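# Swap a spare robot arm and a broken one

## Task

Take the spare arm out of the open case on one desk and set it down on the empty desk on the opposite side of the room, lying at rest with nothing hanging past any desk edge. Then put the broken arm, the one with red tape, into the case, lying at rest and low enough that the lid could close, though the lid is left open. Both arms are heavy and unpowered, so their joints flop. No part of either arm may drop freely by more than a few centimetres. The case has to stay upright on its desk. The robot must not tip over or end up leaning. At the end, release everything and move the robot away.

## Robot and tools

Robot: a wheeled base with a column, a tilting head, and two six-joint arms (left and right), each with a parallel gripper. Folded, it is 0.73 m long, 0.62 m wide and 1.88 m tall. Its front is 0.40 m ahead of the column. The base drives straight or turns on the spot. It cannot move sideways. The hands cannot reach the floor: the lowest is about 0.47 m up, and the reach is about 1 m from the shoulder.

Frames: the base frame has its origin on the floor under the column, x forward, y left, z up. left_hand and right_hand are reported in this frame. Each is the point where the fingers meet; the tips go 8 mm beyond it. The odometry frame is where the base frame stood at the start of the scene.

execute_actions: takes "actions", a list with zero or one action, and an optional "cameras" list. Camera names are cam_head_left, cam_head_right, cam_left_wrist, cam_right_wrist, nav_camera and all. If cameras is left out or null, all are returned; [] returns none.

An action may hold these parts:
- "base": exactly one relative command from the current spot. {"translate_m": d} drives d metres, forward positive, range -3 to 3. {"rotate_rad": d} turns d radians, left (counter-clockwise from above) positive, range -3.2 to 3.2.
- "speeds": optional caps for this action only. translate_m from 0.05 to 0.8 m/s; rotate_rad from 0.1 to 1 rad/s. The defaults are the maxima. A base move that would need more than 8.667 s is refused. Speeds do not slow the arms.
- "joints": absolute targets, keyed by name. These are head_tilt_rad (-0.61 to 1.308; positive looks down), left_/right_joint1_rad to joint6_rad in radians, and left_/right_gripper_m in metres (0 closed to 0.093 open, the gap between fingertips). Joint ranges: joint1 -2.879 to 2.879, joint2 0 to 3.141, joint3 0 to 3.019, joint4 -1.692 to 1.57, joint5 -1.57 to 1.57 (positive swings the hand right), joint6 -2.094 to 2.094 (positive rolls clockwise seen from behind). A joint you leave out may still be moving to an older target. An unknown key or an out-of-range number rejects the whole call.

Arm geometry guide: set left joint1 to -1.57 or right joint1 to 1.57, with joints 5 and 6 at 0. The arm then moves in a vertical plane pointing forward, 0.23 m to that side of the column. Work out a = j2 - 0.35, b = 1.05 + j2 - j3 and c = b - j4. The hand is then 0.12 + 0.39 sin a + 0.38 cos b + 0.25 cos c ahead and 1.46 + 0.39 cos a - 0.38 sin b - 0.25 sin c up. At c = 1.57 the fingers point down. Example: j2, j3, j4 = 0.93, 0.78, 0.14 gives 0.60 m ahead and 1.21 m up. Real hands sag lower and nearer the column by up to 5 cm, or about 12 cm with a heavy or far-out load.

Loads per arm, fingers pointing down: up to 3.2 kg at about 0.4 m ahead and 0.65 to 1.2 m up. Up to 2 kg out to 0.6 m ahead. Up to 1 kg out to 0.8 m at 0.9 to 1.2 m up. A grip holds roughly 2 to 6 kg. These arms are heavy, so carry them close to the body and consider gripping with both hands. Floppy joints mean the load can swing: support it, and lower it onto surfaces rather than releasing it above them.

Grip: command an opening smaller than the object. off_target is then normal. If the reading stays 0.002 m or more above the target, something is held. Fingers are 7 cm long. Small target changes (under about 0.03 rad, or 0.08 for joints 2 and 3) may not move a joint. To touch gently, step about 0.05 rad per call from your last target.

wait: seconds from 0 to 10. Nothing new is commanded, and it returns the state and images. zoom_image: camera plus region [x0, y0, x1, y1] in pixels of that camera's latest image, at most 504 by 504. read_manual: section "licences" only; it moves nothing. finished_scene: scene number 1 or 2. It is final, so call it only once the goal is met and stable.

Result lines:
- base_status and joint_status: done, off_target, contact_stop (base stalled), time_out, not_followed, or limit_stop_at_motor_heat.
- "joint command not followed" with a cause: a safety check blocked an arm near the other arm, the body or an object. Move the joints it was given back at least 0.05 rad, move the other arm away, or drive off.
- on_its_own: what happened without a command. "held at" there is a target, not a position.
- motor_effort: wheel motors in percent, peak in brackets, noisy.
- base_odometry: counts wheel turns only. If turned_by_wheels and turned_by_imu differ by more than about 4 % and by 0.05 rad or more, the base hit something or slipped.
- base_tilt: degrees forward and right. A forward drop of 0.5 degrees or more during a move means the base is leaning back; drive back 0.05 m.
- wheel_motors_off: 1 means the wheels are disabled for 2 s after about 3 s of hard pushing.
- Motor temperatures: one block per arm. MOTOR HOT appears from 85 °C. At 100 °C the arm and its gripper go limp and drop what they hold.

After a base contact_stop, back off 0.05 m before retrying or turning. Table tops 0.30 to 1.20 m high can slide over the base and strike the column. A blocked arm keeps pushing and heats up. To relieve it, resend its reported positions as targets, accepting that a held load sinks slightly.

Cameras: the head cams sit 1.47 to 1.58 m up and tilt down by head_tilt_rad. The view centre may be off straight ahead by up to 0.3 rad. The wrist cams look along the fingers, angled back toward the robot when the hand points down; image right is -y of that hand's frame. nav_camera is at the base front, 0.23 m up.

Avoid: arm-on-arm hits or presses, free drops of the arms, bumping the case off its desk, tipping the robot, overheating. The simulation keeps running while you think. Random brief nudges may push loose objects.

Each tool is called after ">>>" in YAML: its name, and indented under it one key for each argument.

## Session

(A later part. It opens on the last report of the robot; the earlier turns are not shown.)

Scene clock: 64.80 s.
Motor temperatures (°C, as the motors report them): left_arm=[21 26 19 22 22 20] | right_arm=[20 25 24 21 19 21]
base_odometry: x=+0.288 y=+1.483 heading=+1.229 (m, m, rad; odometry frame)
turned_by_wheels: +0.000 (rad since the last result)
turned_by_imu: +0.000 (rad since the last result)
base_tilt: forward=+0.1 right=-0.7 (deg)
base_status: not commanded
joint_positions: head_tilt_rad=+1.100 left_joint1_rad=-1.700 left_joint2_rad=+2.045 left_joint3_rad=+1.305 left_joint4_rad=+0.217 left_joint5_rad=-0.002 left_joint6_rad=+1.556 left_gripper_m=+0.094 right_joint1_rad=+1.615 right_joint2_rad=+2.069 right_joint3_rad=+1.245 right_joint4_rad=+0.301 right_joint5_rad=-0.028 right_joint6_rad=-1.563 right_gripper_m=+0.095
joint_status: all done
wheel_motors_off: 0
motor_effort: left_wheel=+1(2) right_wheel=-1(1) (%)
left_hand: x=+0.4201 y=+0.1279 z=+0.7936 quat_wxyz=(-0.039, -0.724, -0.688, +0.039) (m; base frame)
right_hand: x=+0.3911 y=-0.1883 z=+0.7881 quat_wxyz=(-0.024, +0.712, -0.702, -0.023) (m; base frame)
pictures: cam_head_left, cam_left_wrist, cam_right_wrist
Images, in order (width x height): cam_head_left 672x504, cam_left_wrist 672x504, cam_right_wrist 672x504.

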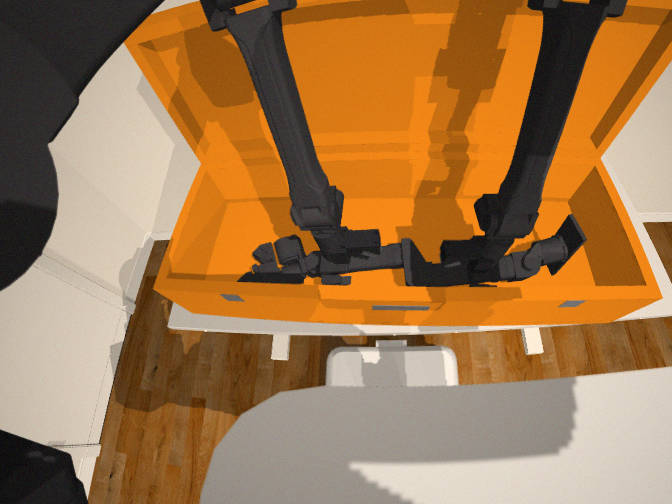

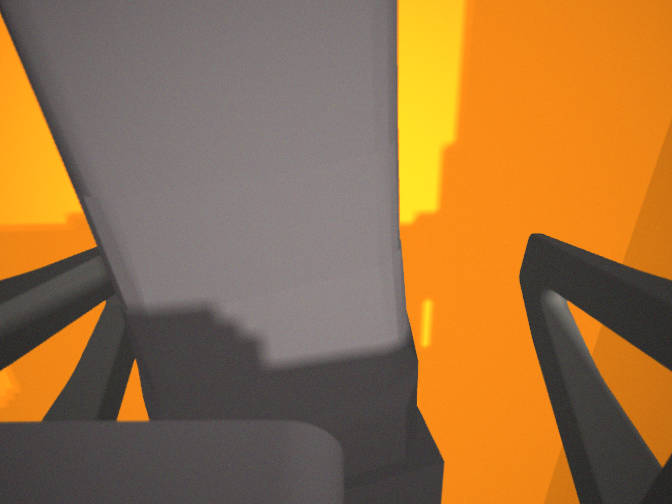

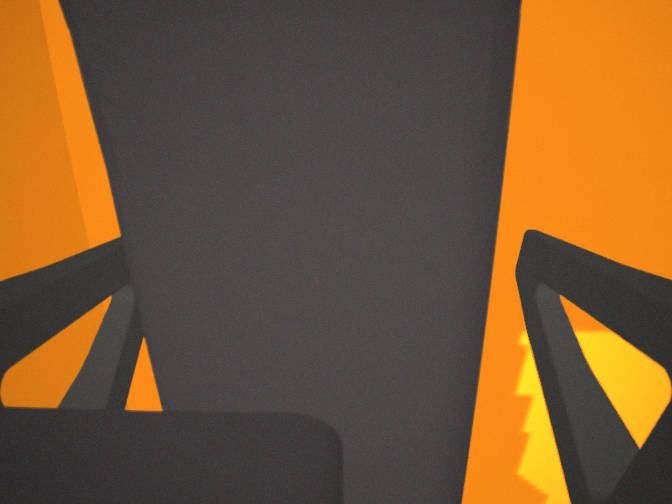

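>>> execute_actions:
  actions:
    - {"joints":{"left_joint2_rad":2.09,"left_joint3_rad":1.37,"left_joint4_rad":0.21,"right_joint2_rad":2.13,"right_joint3_rad":1.27,"right_joint4_rad":0.33}}
  cameras: ["cam_left_wrist","cam_right_wrist"]

>>> execute_actions:
  actions:
    - {"joints":{"left_gripper_m":0,"right_gripper_m":0}}
  cameras: ["cam_left_wrist","cam_right_wrist","cam_head_left"]

Scene clock: 70.57 s.
Motor temperatures (°C, as the motors report them): left_arm=[21 26 19 22 22 20] | right_arm=[20 25 25 21 18 21]
base_odometry: x=+0.288 y=+1.483 heading=+1.229 (m, m, rad; odometry frame)
turned_by_wheels: +0.000 (rad since the last result)
turned_by_imu: +0.001 (rad since the last result)
base_tilt: forward=+0.2 right=-0.7 (deg)
base_status: not commanded
joint_positions: head_tilt_rad=+1.100 left_joint1_rad=-1.700 left_joint2_rad=+2.082 left_joint3_rad=+1.372 left_joint4_rad=+0.214 left_joint5_rad=-0.002 left_joint6_rad=+1.556 left_gripper_m=+0.094 right_joint1_rad=+1.615 right_joint2_rad=+2.072 right_joint3_rad=+1.246 right_joint4_rad=+0.312 right_joint5_rad=-0.026 right_joint6_rad=-1.563 right_gripper_m=+0.095
joint_status: all done
wheel_motors_off: 0
motor_effort: left_wheel=+2(2) right_wheel=+0(1) (%)
left_hand: x=+0.4361 y=+0.1251 z=+0.7774 quat_wxyz=(-0.049, -0.723, -0.688, +0.030) (m; base frame)
right_hand: x=+0.3925 y=-0.1886 z=+0.7872 quat_wxyz=(-0.026, +0.712, -0.702, -0.019) (m; base frame)
pictures: cam_left_wrist, cam_right_wrist
Images, in order (width x height): cam_left_wrist 672x504, cam_right_wrist 672x504.

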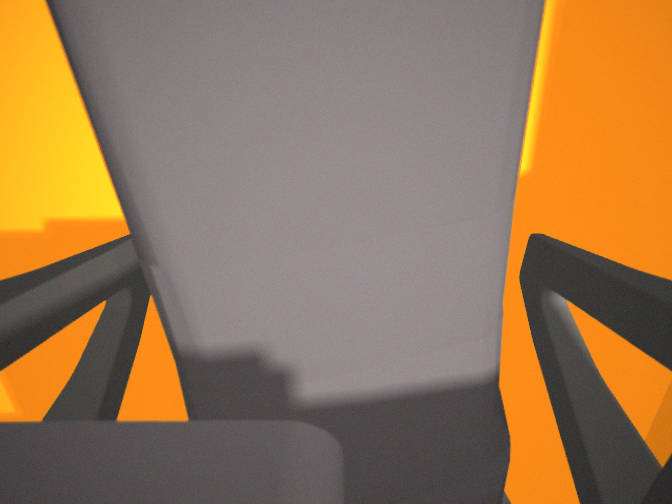

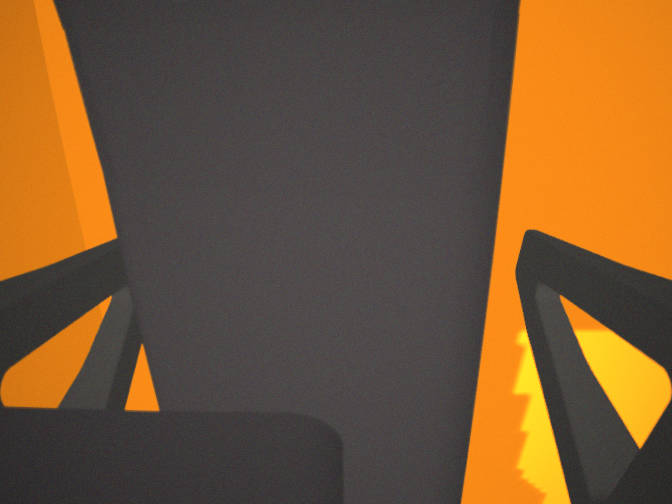

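Scene clock: 71.30 s.
Motor temperatures (°C, as the motors report them): left_arm=[21 26 19 22 22 20] | right_arm=[20 25 25 21 19 21]
base_odometry: x=+0.288 y=+1.483 heading=+1.229 (m, m, rad; odometry frame)
turned_by_wheels: +0.000 (rad since the last result)
turned_by_imu: +0.000 (rad since the last result)
base_tilt: forward=+0.2 right=-0.6 (deg)
base_status: not commanded
joint_positions: head_tilt_rad=+1.100 left_joint1_rad=-1.700 left_joint2_rad=+2.086 left_joint3_rad=+1.373 left_joint4_rad=+0.220 left_joint5_rad=-0.001 left_joint6_rad=+1.544 left_gripper_m=+0.063 right_joint1_rad=+1.617 right_joint2_rad=+2.073 right_joint3_rad=+1.243 right_joint4_rad=+0.322 right_joint5_rad=-0.024 right_joint6_rad=-1.589 right_gripper_m=+0.054
joint_status: left_gripper_m off_target (ended at +0.063, target +0.000); right_gripper_m off_target (ended at +0.054, target +0.000)
wheel_motors_off: 0
motor_effort: left_wheel=+3(4) right_wheel=+0(2) (%)
left_hand: x=+0.4360 y=+0.1247 z=+0.7763 quat_wxyz=(-0.051, -0.719, -0.693, +0.029) (m; base frame)
right_hand: x=+0.3918 y=-0.1876 z=+0.7872 quat_wxyz=(-0.028, +0.721, -0.692, -0.017) (m; base frame)
pictures: cam_head_left, cam_left_wrist, cam_right_wrist
Images, in order (width x height): cam_head_left 672x504, cam_left_wrist 672x504, cam_right_wrist 672x504.

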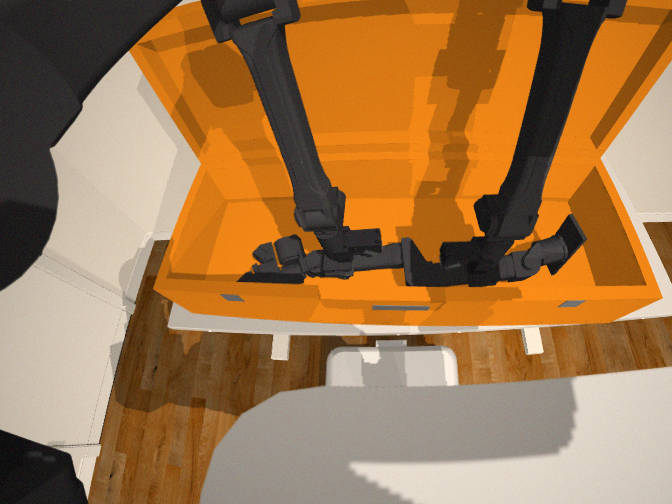

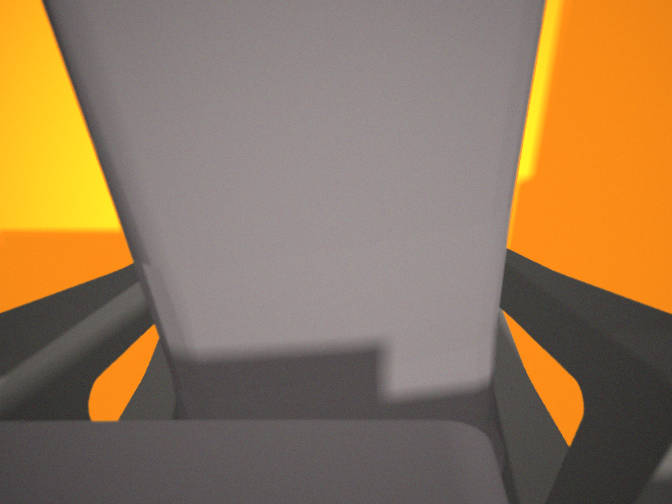

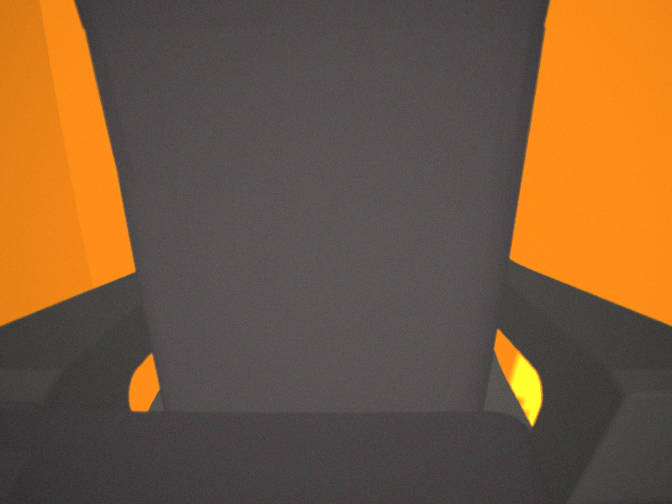

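>>> execute_actions:
  actions:
    - {"joints":{"left_gripper_m":0,"right_gripper_m":0,"left_joint6_rad":1.44,"right_joint6_rad":-1.63}}
  cameras: ["cam_left_wrist","cam_right_wrist"]

Scene clock: 77.20 s.
Motor temperatures (°C, as the motors report them): left_arm=[21 26 19 22 22 20] | right_arm=[20 25 24 21 19 21]
base_odometry: x=+0.288 y=+1.483 heading=+1.229 (m, m, rad; odometry frame)
turned_by_wheels: +0.000 (rad since the last result)
turned_by_imu: +0.002 (rad since the last result)
base_tilt: forward=+0.2 right=-0.5 (deg)
base_status: not commanded
joint_positions: head_tilt_rad=+1.100 left_joint1_rad=-1.700 left_joint2_rad=+2.086 left_joint3_rad=+1.376 left_joint4_rad=+0.228 left_joint5_rad=+0.009 left_joint6_rad=+1.463 left_gripper_m=+0.058 right_joint1_rad=+1.617 right_joint2_rad=+2.073 right_joint3_rad=+1.243 right_joint4_rad=+0.323 right_joint5_rad=-0.025 right_joint6_rad=-1.592 right_gripper_m=+0.054
joint_status: left_gripper_m off_target (ended at +0.058, target +0.000); right_joint6_rad time_out (moved -0.003 of -0.041); right_gripper_m off_target (ended at +0.054, target +0.000); the others done
wheel_motors_off: 0
on_its_own: right_joint6_rad reads -1.592 and still pushes toward -1.630 since a time_out
motor_effort: left_wheel=+2(3) right_wheel=+1(1) (%)
left_hand: x=+0.4397 y=+0.1227 z=+0.7764 quat_wxyz=(-0.057, -0.689, -0.721, +0.032) (m; base frame)
right_hand: x=+0.3919 y=-0.1874 z=+0.7872 quat_wxyz=(-0.029, +0.722, -0.691, -0.017) (m; base frame)
pictures: cam_left_wrist, cam_right_wrist
Images, in order (width x height): cam_left_wrist 672x504, cam_right_wrist 672x504.

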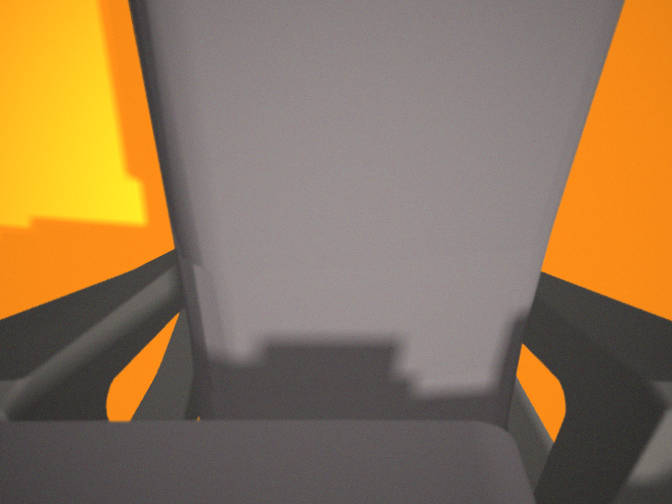

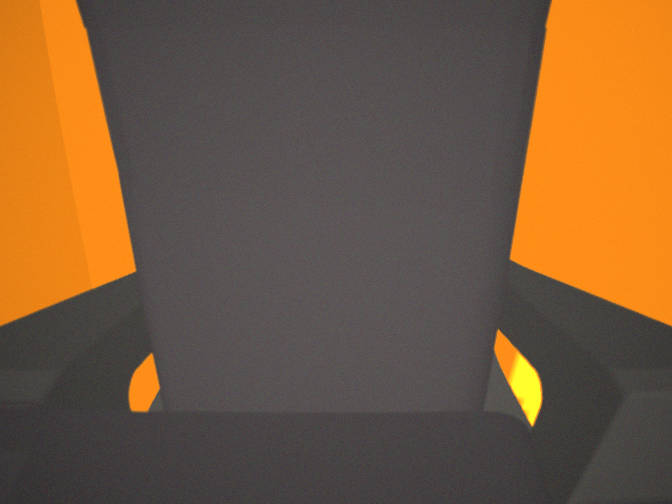

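>>> execute_actions:
  actions:
    - {"joints":{"left_gripper_m":0,"right_gripper_m":0,"left_joint6_rad":1.48,"right_joint6_rad":-1.6,"left_joint2_rad":1.95,"left_joint3_rad":1.27,"left_joint4_rad":0.2,"right_joint2_rad":1.98,"right_joint3_rad":1.19,"right_joint4_rad":0.31}}
  cameras: ["cam_left_wrist","cam_right_wrist","cam_head_left"]

Scene clock: 82.53 s.
Motor temperatures (°C, as the motors report them): left_arm=[21 26 19 22 22 20] | right_arm=[20 24 24 21 19 21]
base_odometry: x=+0.288 y=+1.483 heading=+1.229 (m, m, rad; odometry frame)
turned_by_wheels: +0.000 (rad since the last result)
turned_by_imu: +0.001 (rad since the last result)
base_tilt: forward=+0.2 right=-0.6 (deg)
base_status: not commanded
joint_positions: head_tilt_rad=+1.100 left_joint1_rad=-1.700 left_joint2_rad=+2.047 left_joint3_rad=+1.328 left_joint4_rad=+0.229 left_joint5_rad=+0.001 left_joint6_rad=+1.458 left_gripper_m=+0.058 right_joint1_rad=+1.619 right_joint2_rad=+2.053 right_joint3_rad=+1.220 right_joint4_rad=+0.317 right_joint5_rad=-0.035 right_joint6_rad=-1.592 right_gripper_m=+0.054
joint_status: left_gripper_m off_target (ended at +0.058, target +0.000); right_gripper_m off_target (ended at +0.054, target +0.000); the others done
wheel_motors_off: 0
motor_effort: left_wheel=+0(2) right_wheel=-1(1) (%)
left_hand: x=+0.4365 y=+0.1261 z=+0.7915 quat_wxyz=(-0.051, -0.688, -0.723, +0.031) (m; base frame)
right_hand: x=+0.3900 y=-0.1843 z=+0.7954 quat_wxyz=(-0.030, +0.722, -0.690, -0.024) (m; base frame)
pictures: cam_head_left, cam_left_wrist, cam_right_wrist
Images, in order (width x height): cam_head_left 672x504, cam_left_wrist 672x504, cam_right_wrist 672x504.

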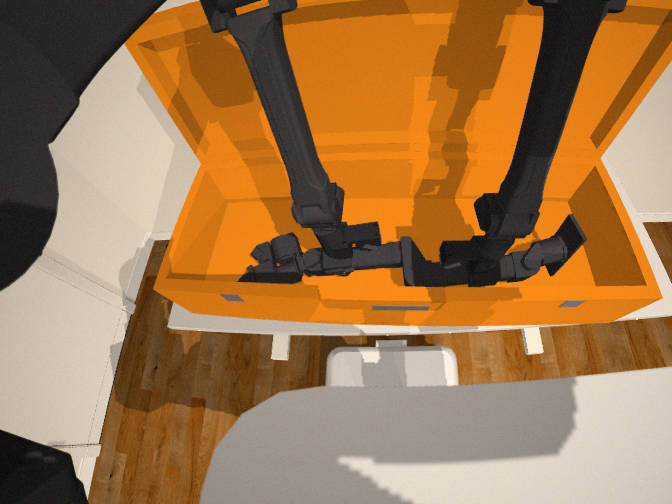

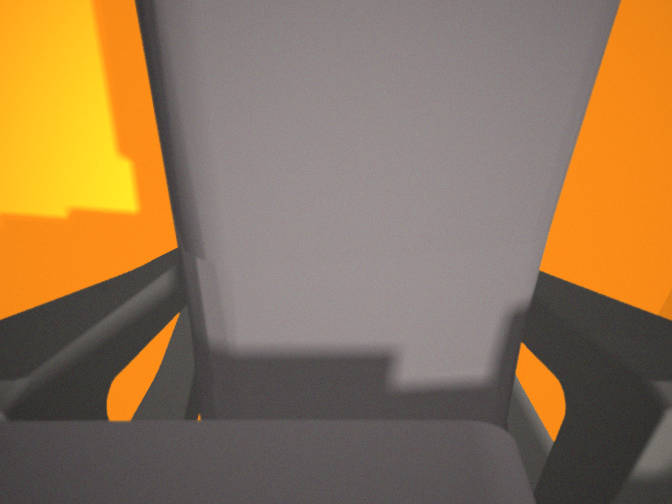

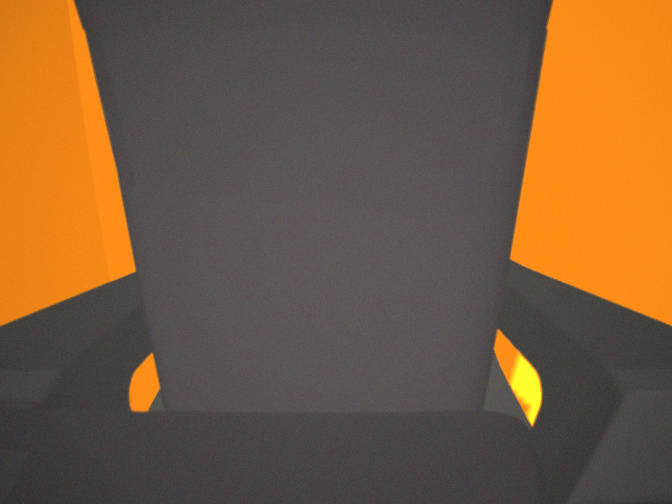

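>>> execute_actions:
  actions:
    - {"base":{"translate_m":0.02},"speeds":{"translate_m":0.05},"joints":{"left_joint1_rad":-1.72,"right_joint1_rad":1.64,"left_joint2_rad":1.81,"left_joint3_rad":1.17,"left_joint4_rad":0.18,"right_joint2_rad":1.86,"right_joint3_rad":1.11,"right_joint4_rad":0.3}}
  cameras: ["cam_left_wrist","cam_head_left"]

>>> execute_actions:
  actions:
    - {"joints":{"left_joint1_rad":-1.74,"right_joint1_rad":1.66,"left_joint2_rad":1.69,"left_joint3_rad":1.06,"left_joint4_rad":0.15,"right_joint2_rad":1.71,"right_joint3_rad":0.99,"right_joint4_rad":0.26}}
  cameras: ["cam_left_wrist","cam_head_left"]

Scene clock: 88.57 s.
Motor temperatures (°C, as the motors report them): left_arm=[21 27 20 22 22 20] | right_arm=[20 25 25 21 18 21]
base_odometry: x=+0.295 y=+1.502 heading=+1.229 (m, m, rad; odometry frame)
turned_by_wheels: +0.000 (rad since the last result)
turned_by_imu: +0.002 (rad since the last result)
base_tilt: forward=+0.2 right=-0.5 (deg)
base_status: done
joint_positions: head_tilt_rad=+1.100 left_joint1_rad=-1.697 left_joint2_rad=+1.905 left_joint3_rad=+1.213 left_joint4_rad=+0.196 left_joint5_rad=-0.027 left_joint6_rad=+1.455 left_gripper_m=+0.058 right_joint1_rad=+1.641 right_joint2_rad=+1.952 right_joint3_rad=+1.141 right_joint4_rad=+0.299 right_joint5_rad=-0.029 right_joint6_rad=-1.583 right_gripper_m=+0.054
joint_status: all done
wheel_motors_off: 0
motor_effort: left_wheel=+0(39) right_wheel=+0(32) (%)
left_hand: x=+0.4487 y=+0.1382 z=+0.8431 quat_wxyz=(-0.038, -0.687, -0.725, +0.022) (m; base frame)
right_hand: x=+0.4015 y=-0.1714 z=+0.8323 quat_wxyz=(-0.035, +0.723, -0.689, -0.028) (m; base frame)
pictures: cam_head_left, cam_left_wrist
Images, in order (width x height): cam_head_left 672x504, cam_left_wrist 672x504.

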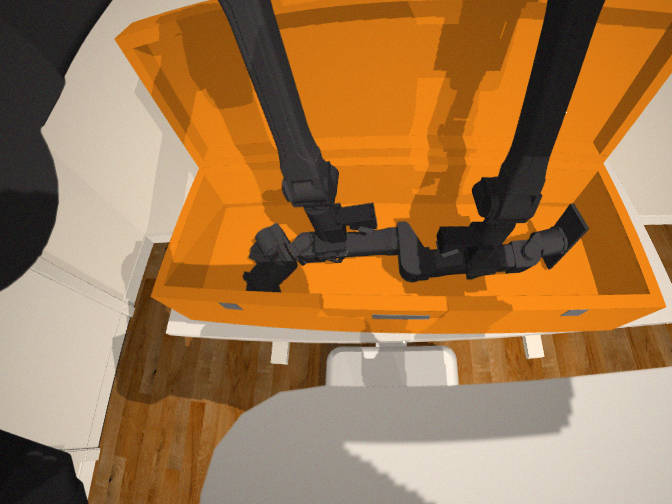

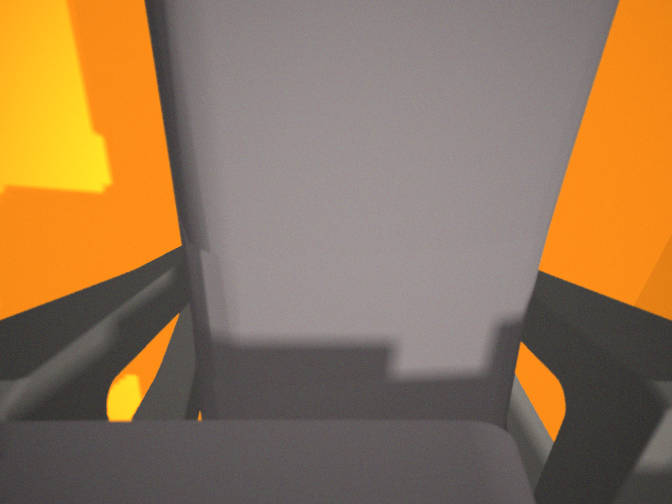

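Scene clock: 89.47 s.
Motor temperatures (°C, as the motors report them): left_arm=[21 27 20 22 22 20] | right_arm=[20 25 25 21 19 21]
base_odometry: x=+0.295 y=+1.502 heading=+1.229 (m, m, rad; odometry frame)
turned_by_wheels: +0.000 (rad since the last result)
turned_by_imu: +0.000 (rad since the last result)
base_tilt: forward=+0.3 right=-0.6 (deg)
base_status: not commanded
joint_positions: head_tilt_rad=+1.100 left_joint1_rad=-1.702 left_joint2_rad=+1.781 left_joint3_rad=+1.096 left_joint4_rad=+0.166 left_joint5_rad=-0.023 left_joint6_rad=+1.449 left_gripper_m=+0.058 right_joint1_rad=+1.651 right_joint2_rad=+1.817 right_joint3_rad=+1.015 right_joint4_rad=+0.259 right_joint5_rad=-0.017 right_joint6_rad=-1.580 right_gripper_m=+0.054
joint_status: all done
wheel_motors_off: 0
motor_effort: left_wheel=+0(2) right_wheel=+0(0) (%)
left_hand: x=+0.4420 y=+0.1397 z=+0.8903 quat_wxyz=(-0.032, -0.686, -0.726, +0.032) (m; base frame)
right_hand: x=+0.3954 y=-0.1700 z=+0.8835 quat_wxyz=(-0.024, +0.724, -0.688, -0.037) (m; base frame)
pictures: cam_head_left, cam_left_wrist
Images, in order (width x height): cam_head_left 672x504, cam_left_wrist 672x504.

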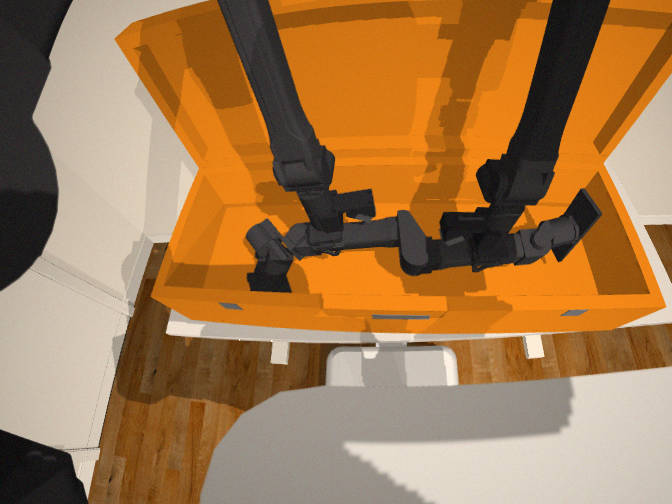

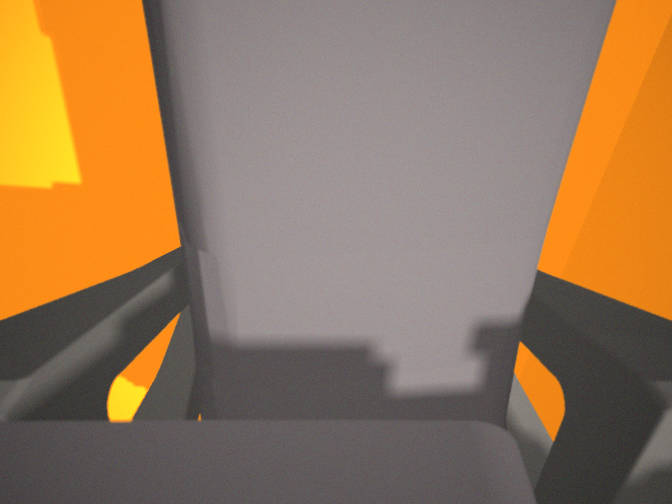

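>>> execute_actions:
  actions:
    - {"base":{"translate_m":0.03},"speeds":{"translate_m":0.05},"joints":{"left_joint1_rad":-1.76,"right_joint1_rad":1.66,"left_joint2_rad":1.52,"left_joint3_rad":0.92,"left_joint4_rad":0.09,"right_joint2_rad":1.54,"right_joint3_rad":0.87,"right_joint4_rad":0.19}}
  cameras: []

>>> execute_actions:
  actions:
    - {"joints":{"left_joint1_rad":-1.77,"right_joint1_rad":1.68,"left_joint2_rad":1.33,"left_joint3_rad":0.81,"left_joint4_rad":0.01,"right_joint2_rad":1.35,"right_joint3_rad":0.76,"right_joint4_rad":0.1}}
  cameras: ["cam_head_left"]

>>> execute_actions:
  actions:
    - {"joints":{"left_joint1_rad":-1.78,"right_joint1_rad":1.7,"left_joint2_rad":1.11,"left_joint3_rad":0.72,"left_joint4_rad":-0.12,"right_joint2_rad":1.12,"right_joint3_rad":0.66,"right_joint4_rad":-0.03}}
  cameras: ["cam_head_left","cam_left_wrist"]

Scene clock: 97.00 s.
Motor temperatures (°C, as the motors report them): left_arm=[21 27 20 22 23 20] | right_arm=[20 26 25 21 19 21]
base_odometry: x=+0.305 y=+1.530 heading=+1.230 (m, m, rad; odometry frame)
turned_by_wheels: +0.000 (rad since the last result)
turned_by_imu: +0.002 (rad since the last result)
base_tilt: forward=+0.3 right=-0.6 (deg)
base_status: done
joint_positions: head_tilt_rad=+1.100 left_joint1_rad=-1.723 left_joint2_rad=+1.611 left_joint3_rad=+0.972 left_joint4_rad=+0.126 left_joint5_rad=-0.033 left_joint6_rad=+1.425 left_gripper_m=+0.058 right_joint1_rad=+1.648 right_joint2_rad=+1.635 right_joint3_rad=+0.895 right_joint4_rad=+0.192 right_joint5_rad=-0.019 right_joint6_rad=-1.595 right_gripper_m=+0.054
joint_status: all done
wheel_motors_off: 0
motor_effort: left_wheel=+0(38) right_wheel=+0(33) (%)
left_hand: x=+0.4464 y=+0.1354 z=+0.9526 quat_wxyz=(-0.037, -0.681, -0.731, +0.033) (m; base frame)
right_hand: x=+0.4043 y=-0.1758 z=+0.9462 quat_wxyz=(-0.022, +0.728, -0.684, -0.039) (m; base frame)
pictures: none
No camera images: the call's "cameras" was empty. Leave "cameras" out to get every camera's image.

Scene clock: 98.20 s.
Motor temperatures (°C, as the motors report them): left_arm=[21 27 20 22 23 20] | right_arm=[20 26 25 21 19 21]
base_odometry: x=+0.305 y=+1.530 heading=+1.230 (m, m, rad; odometry frame)
turned_by_wheels: +0.000 (rad since the last result)
turned_by_imu: +0.000 (rad since the last result)
base_tilt: forward=+0.1 right=-0.5 (deg)
base_status: not commanded
joint_positions: head_tilt_rad=+1.100 left_joint1_rad=-1.729 left_joint2_rad=+1.418 left_joint3_rad=+0.847 left_joint4_rad=+0.038 left_joint5_rad=-0.042 left_joint6_rad=+1.411 left_gripper_m=+0.058 right_joint1_rad=+1.670 right_joint2_rad=+1.450 right_joint3_rad=+0.777 right_joint4_rad=+0.102 right_joint5_rad=-0.015 right_joint6_rad=-1.589 right_gripper_m=+0.054
joint_status: all done
wheel_motors_off: 0
motor_effort: left_wheel=+0(3) right_wheel=+0(2) (%)
left_hand: x=+0.4384 y=+0.1428 z=+1.0182 quat_wxyz=(-0.028, -0.678, -0.734, +0.038) (m; base frame)
right_hand: x=+0.3975 y=-0.1683 z=+1.0087 quat_wxyz=(-0.019, +0.730, -0.681, -0.052) (m; base frame)
pictures: cam_head_left
Images, in order (width x height): cam_head_left 672x504.

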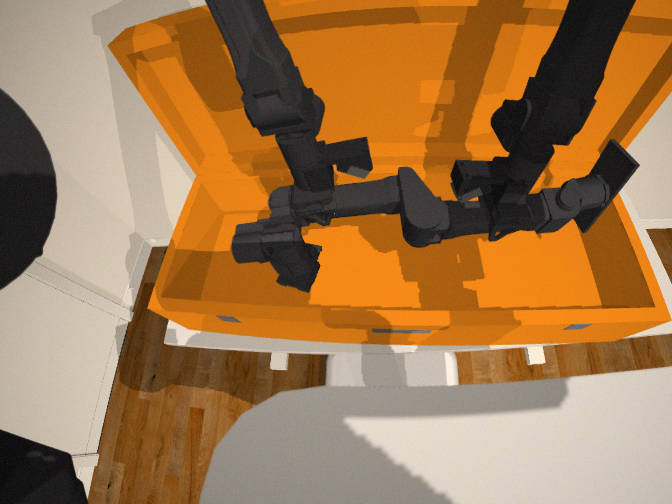

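Scene clock: 99.53 s.
Motor temperatures (°C, as the motors report them): left_arm=[21 27 20 22 23 20] | right_arm=[20 27 25 21 19 21]
base_odometry: x=+0.305 y=+1.530 heading=+1.230 (m, m, rad; odometry frame)
turned_by_wheels: +0.000 (rad since the last result)
turned_by_imu: +0.001 (rad since the last result)
base_tilt: forward=+0.2 right=-0.5 (deg)
base_status: not commanded
joint_positions: head_tilt_rad=+1.100 left_joint1_rad=-1.745 left_joint2_rad=+1.196 left_joint3_rad=+0.740 left_joint4_rad=-0.088 left_joint5_rad=-0.044 left_joint6_rad=+1.397 left_gripper_m=+0.058 right_joint1_rad=+1.689 right_joint2_rad=+1.212 right_joint3_rad=+0.660 right_joint4_rad=-0.028 right_joint5_rad=-0.011 right_joint6_rad=-1.580 right_gripper_m=+0.054
joint_status: all done
wheel_motors_off: 0
motor_effort: left_wheel=+0(3) right_wheel=-1(2) (%)
left_hand: x=+0.4309 y=+0.1454 z=+1.0890 quat_wxyz=(-0.027, -0.676, -0.735, +0.046) (m; base frame)
right_hand: x=+0.3905 y=-0.1664 z=+1.0814 quat_wxyz=(-0.020, +0.730, -0.680, -0.060) (m; base frame)
pictures: cam_head_left, cam_left_wrist
Images, in order (width x height): cam_head_left 672x504, cam_left_wrist 672x504.

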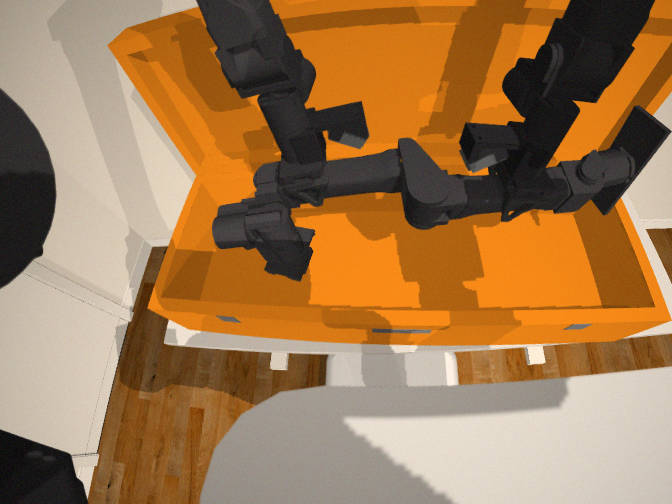

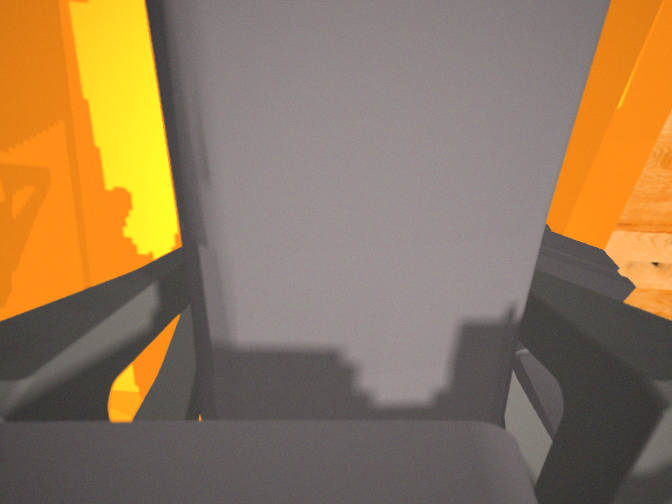

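>>> execute_actions:
  actions:
    - {"joints":{"left_joint1_rad":-1.79,"right_joint1_rad":1.71,"left_joint2_rad":0.88,"left_joint3_rad":0.69,"left_joint4_rad":-0.31,"right_joint2_rad":0.87,"right_joint3_rad":0.63,"right_joint4_rad":-0.27}}
  cameras: []

>>> execute_actions:
  actions:
    - {"joints":{"left_joint2_rad":0.63,"left_joint3_rad":0.71,"left_joint4_rad":-0.58,"right_joint2_rad":0.56,"right_joint3_rad":0.64,"right_joint4_rad":-0.58}}
  cameras: ["cam_head_left"]

>>> execute_actions:
  actions:
    - {"base":{"translate_m":-0.15},"speeds":{"translate_m":0.1},"joints":{"head_tilt_rad":0.9}}
  cameras: ["cam_head_left","cam_left_wrist","cam_right_wrist"]

Scene clock: 107.30 s.
Motor temperatures (°C, as the motors report them): left_arm=[21 28 20 22 25 21] | right_arm=[20 27 25 21 19 21]
base_odometry: x=+0.305 y=+1.530 heading=+1.230 (m, m, rad; odometry frame)
turned_by_wheels: +0.000 (rad since the last result)
turned_by_imu: +0.002 (rad since the last result)
base_tilt: forward=+0.2 right=-0.5 (deg)
base_status: not commanded
joint_positions: head_tilt_rad=+1.100 left_joint1_rad=-1.763 left_joint2_rad=+0.961 left_joint3_rad=+0.687 left_joint4_rad=-0.279 left_joint5_rad=-0.043 left_joint6_rad=+1.371 left_gripper_m=+0.058 right_joint1_rad=+1.712 right_joint2_rad=+0.950 right_joint3_rad=+0.611 right_joint4_rad=-0.254 right_joint5_rad=-0.006 right_joint6_rad=-1.577 right_gripper_m=+0.054
joint_status: all done
wheel_motors_off: 0
motor_effort: left_wheel=+0(2) right_wheel=+0(2) (%)
left_hand: x=+0.4294 y=+0.1481 z=+1.1607 quat_wxyz=(-0.028, -0.669, -0.740, +0.056) (m; base frame)
right_hand: x=+0.3929 y=-0.1651 z=+1.1558 quat_wxyz=(-0.020, +0.733, -0.676, -0.069) (m; base frame)
pictures: none
No camera images: the call's "cameras" was empty. Leave "cameras" out to get every camera's image.

Scene clock: 108.50 s.
Motor temperatures (°C, as the motors report them): left_arm=[21 28 20 22 25 21] | right_arm=[20 27 25 21 19 21]
base_odometry: x=+0.305 y=+1.530 heading=+1.230 (m, m, rad; odometry frame)
turned_by_wheels: +0.000 (rad since the last result)
turned_by_imu: +0.000 (rad since the last result)
base_tilt: forward=+0.2 right=-0.6 (deg)
base_status: not commanded
joint_positions: head_tilt_rad=+1.100 left_joint1_rad=-1.798 left_joint2_rad=+0.705 left_joint3_rad=+0.678 left_joint4_rad=-0.540 left_joint5_rad=-0.005 left_joint6_rad=+1.355 left_gripper_m=+0.057 right_joint1_rad=+1.730 right_joint2_rad=+0.641 right_joint3_rad=+0.593 right_joint4_rad=-0.546 right_joint5_rad=-0.015 right_joint6_rad=-1.576 right_gripper_m=+0.054
joint_status: all done
wheel_motors_off: 0
motor_effort: left_wheel=+0(1) right_wheel=+0(1) (%)
left_hand: x=+0.4254 y=+0.1427 z=+1.2430 quat_wxyz=(-0.042, -0.669, -0.737, +0.087) (m; base frame)
right_hand: x=+0.3909 y=-0.1684 z=+1.2435 quat_wxyz=(-0.028, +0.735, -0.673, -0.078) (m; base frame)
pictures: cam_head_left
Images, in order (width x height): cam_head_left 672x504.

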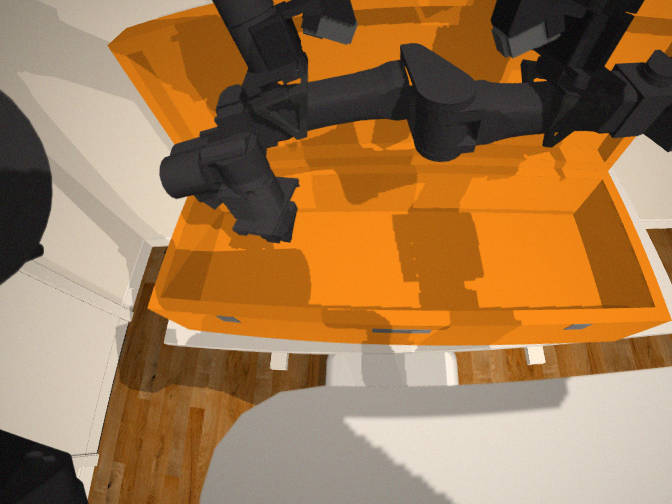

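Scene clock: 110.77 s.
Motor temperatures (°C, as the motors report them): left_arm=[21 27 20 22 24 21] | right_arm=[20 27 25 21 19 21]
base_odometry: x=+0.255 y=+1.389 heading=+1.229 (m, m, rad; odometry frame)
turned_by_wheels: -0.001 (rad since the last result)
turned_by_imu: +0.000 (rad since the last result)
base_tilt: forward=+0.1 right=-0.7 (deg)
base_status: done
joint_positions: head_tilt_rad=+0.915 left_joint1_rad=-1.798 left_joint2_rad=+0.709 left_joint3_rad=+0.670 left_joint4_rad=-0.545 left_joint5_rad=-0.003 left_joint6_rad=+1.355 left_gripper_m=+0.057 right_joint1_rad=+1.730 right_joint2_rad=+0.643 right_joint3_rad=+0.584 right_joint4_rad=-0.553 right_joint5_rad=-0.017 right_joint6_rad=-1.571 right_gripper_m=+0.054
joint_status: all done
wheel_motors_off: 0
motor_effort: left_wheel=-1(36) right_wheel=+1(33) (%)
left_hand: x=+0.4187 y=+0.1426 z=+1.2407 quat_wxyz=(-0.036, -0.669, -0.736, +0.093) (m; base frame)
right_hand: x=+0.3836 y=-0.1685 z=+1.2419 quat_wxyz=(-0.022, +0.734, -0.674, -0.085) (m; base frame)
pictures: cam_head_left, cam_left_wrist, cam_right_wrist
Images, in order (width x height): cam_head_left 672x504, cam_left_wrist 672x504, cam_right_wrist 672x504.

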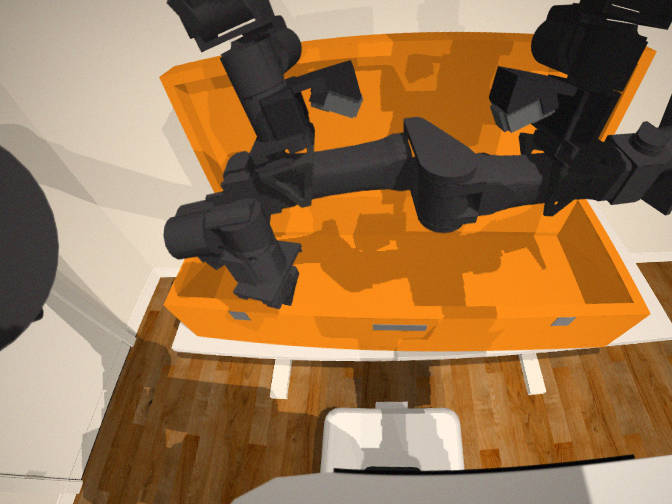

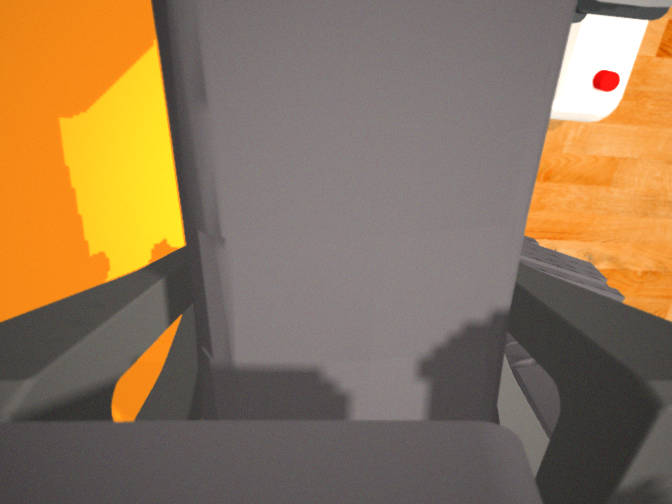

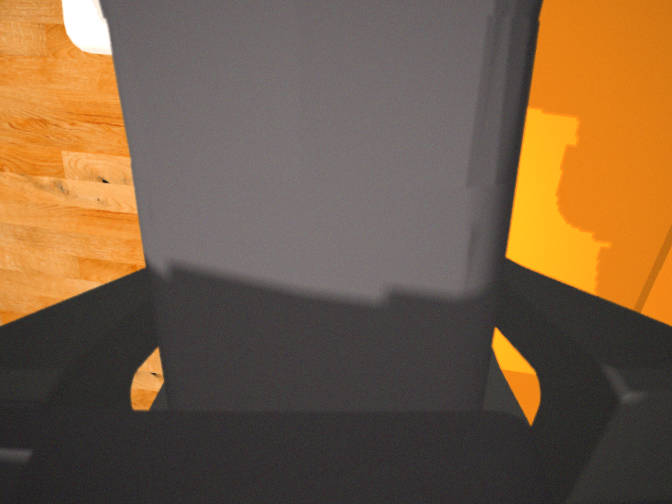

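>>> execute_actions:
  actions:
    - {"base":{"translate_m":-0.6},"speeds":{"translate_m":0.2}}
  cameras: ["cam_head_left"]

>>> execute_actions:
  actions:
    - {"base":{"rotate_rad":-3.16},"speeds":{"rotate_rad":0.45},"joints":{"head_tilt_rad":0.5}}
  cameras: ["cam_head_left","cam_head_right","nav_camera"]

Scene clock: 118.37 s.
Motor temperatures (°C, as the motors report them): left_arm=[21 27 21 22 24 22] | right_arm=[20 26 26 21 19 21]
base_odometry: x=+0.054 y=+0.823 heading=+1.231 (m, m, rad; odometry frame)
turned_by_wheels: +0.002 (rad since the last result)
turned_by_imu: +0.005 (rad since the last result)
base_tilt: forward=+0.2 right=-0.6 (deg)
base_status: done
joint_positions: head_tilt_rad=+0.914 left_joint1_rad=-1.799 left_joint2_rad=+0.712 left_joint3_rad=+0.668 left_joint4_rad=-0.546 left_joint5_rad=-0.002 left_joint6_rad=+1.357 left_gripper_m=+0.057 right_joint1_rad=+1.730 right_joint2_rad=+0.645 right_joint3_rad=+0.581 right_joint4_rad=-0.556 right_joint5_rad=-0.018 right_joint6_rad=-1.568 right_gripper_m=+0.054
joint_status: not commanded
wheel_motors_off: 0
motor_effort: left_wheel=+1(52) right_wheel=-1(35) (%)
left_hand: x=+0.4169 y=+0.1424 z=+1.2397 quat_wxyz=(-0.035, -0.670, -0.735, +0.095) (m; base frame)
right_hand: x=+0.3809 y=-0.1684 z=+1.2410 quat_wxyz=(-0.019, +0.733, -0.675, -0.087) (m; base frame)
pictures: cam_head_left
Images, in order (width x height): cam_head_left 672x504.

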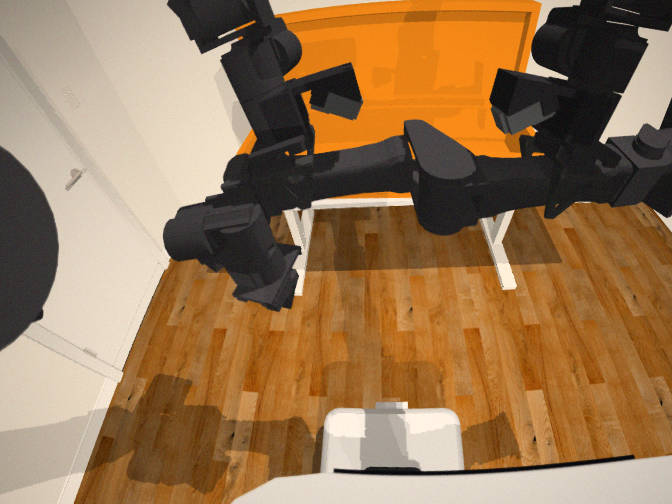

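Scene clock: 126.40 s.
Motor temperatures (°C, as the motors report them): left_arm=[21 27 21 22 23 22] | right_arm=[20 26 27 21 19 21]
base_odometry: x=+0.054 y=+0.823 heading=-1.928 (m, m, rad; odometry frame)
turned_by_wheels: -3.159 (rad since the last result)
turned_by_imu: -3.137 (rad since the last result)
base_tilt: forward=+0.2 right=-0.7 (deg)
base_status: done
joint_positions: head_tilt_rad=+0.518 left_joint1_rad=-1.799 left_joint2_rad=+0.712 left_joint3_rad=+0.668 left_joint4_rad=-0.546 left_joint5_rad=-0.002 left_joint6_rad=+1.357 left_gripper_m=+0.057 right_joint1_rad=+1.730 right_joint2_rad=+0.645 right_joint3_rad=+0.581 right_joint4_rad=-0.556 right_joint5_rad=-0.017 right_joint6_rad=-1.567 right_gripper_m=+0.054
joint_status: all done
wheel_motors_off: 0
motor_effort: left_wheel=+5(51) right_wheel=-4(43) (%)
left_hand: x=+0.4169 y=+0.1422 z=+1.2397 quat_wxyz=(-0.035, -0.670, -0.735, +0.095) (m; base frame)
right_hand: x=+0.3809 y=-0.1685 z=+1.2410 quat_wxyz=(-0.019, +0.732, -0.675, -0.087) (m; base frame)
pictures: cam_head_left, cam_head_right, nav_camera
Images, in order (width x height): cam_head_left 672x504, cam_head_right 672x504, nav_camera 672x504.

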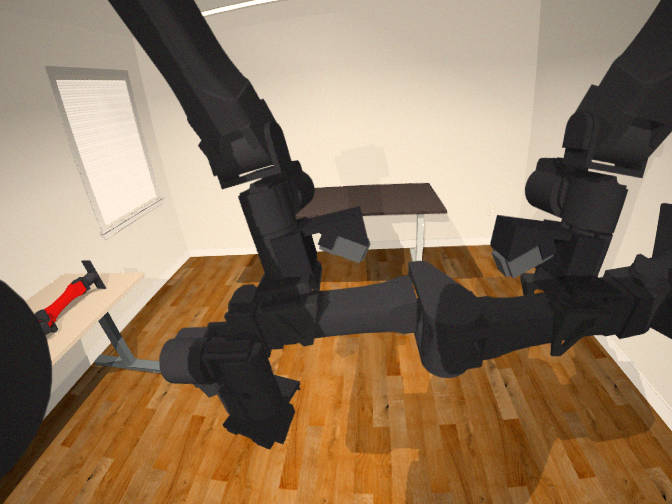

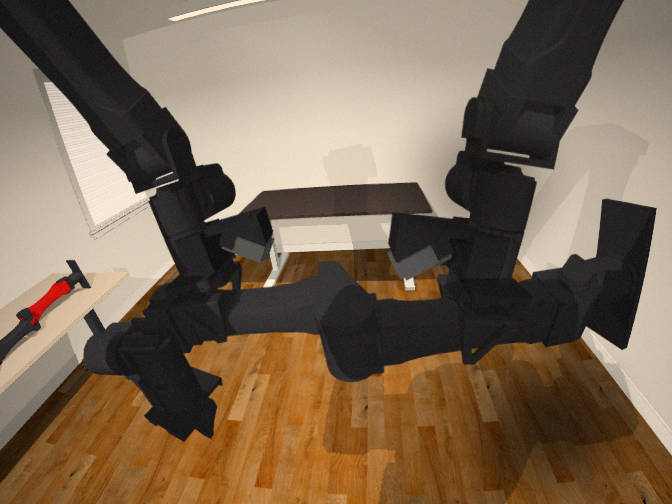

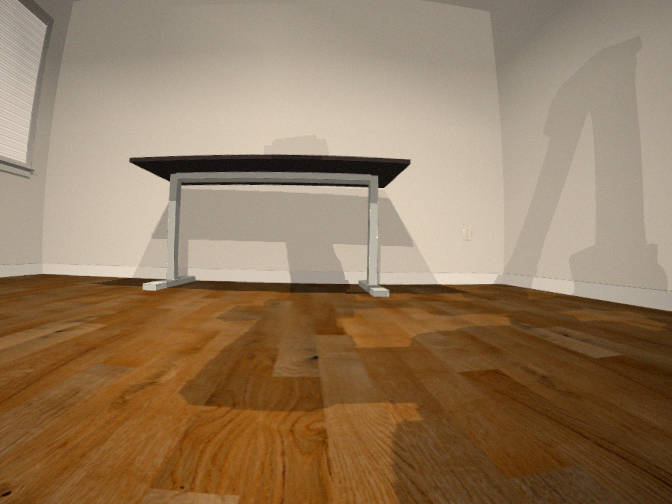

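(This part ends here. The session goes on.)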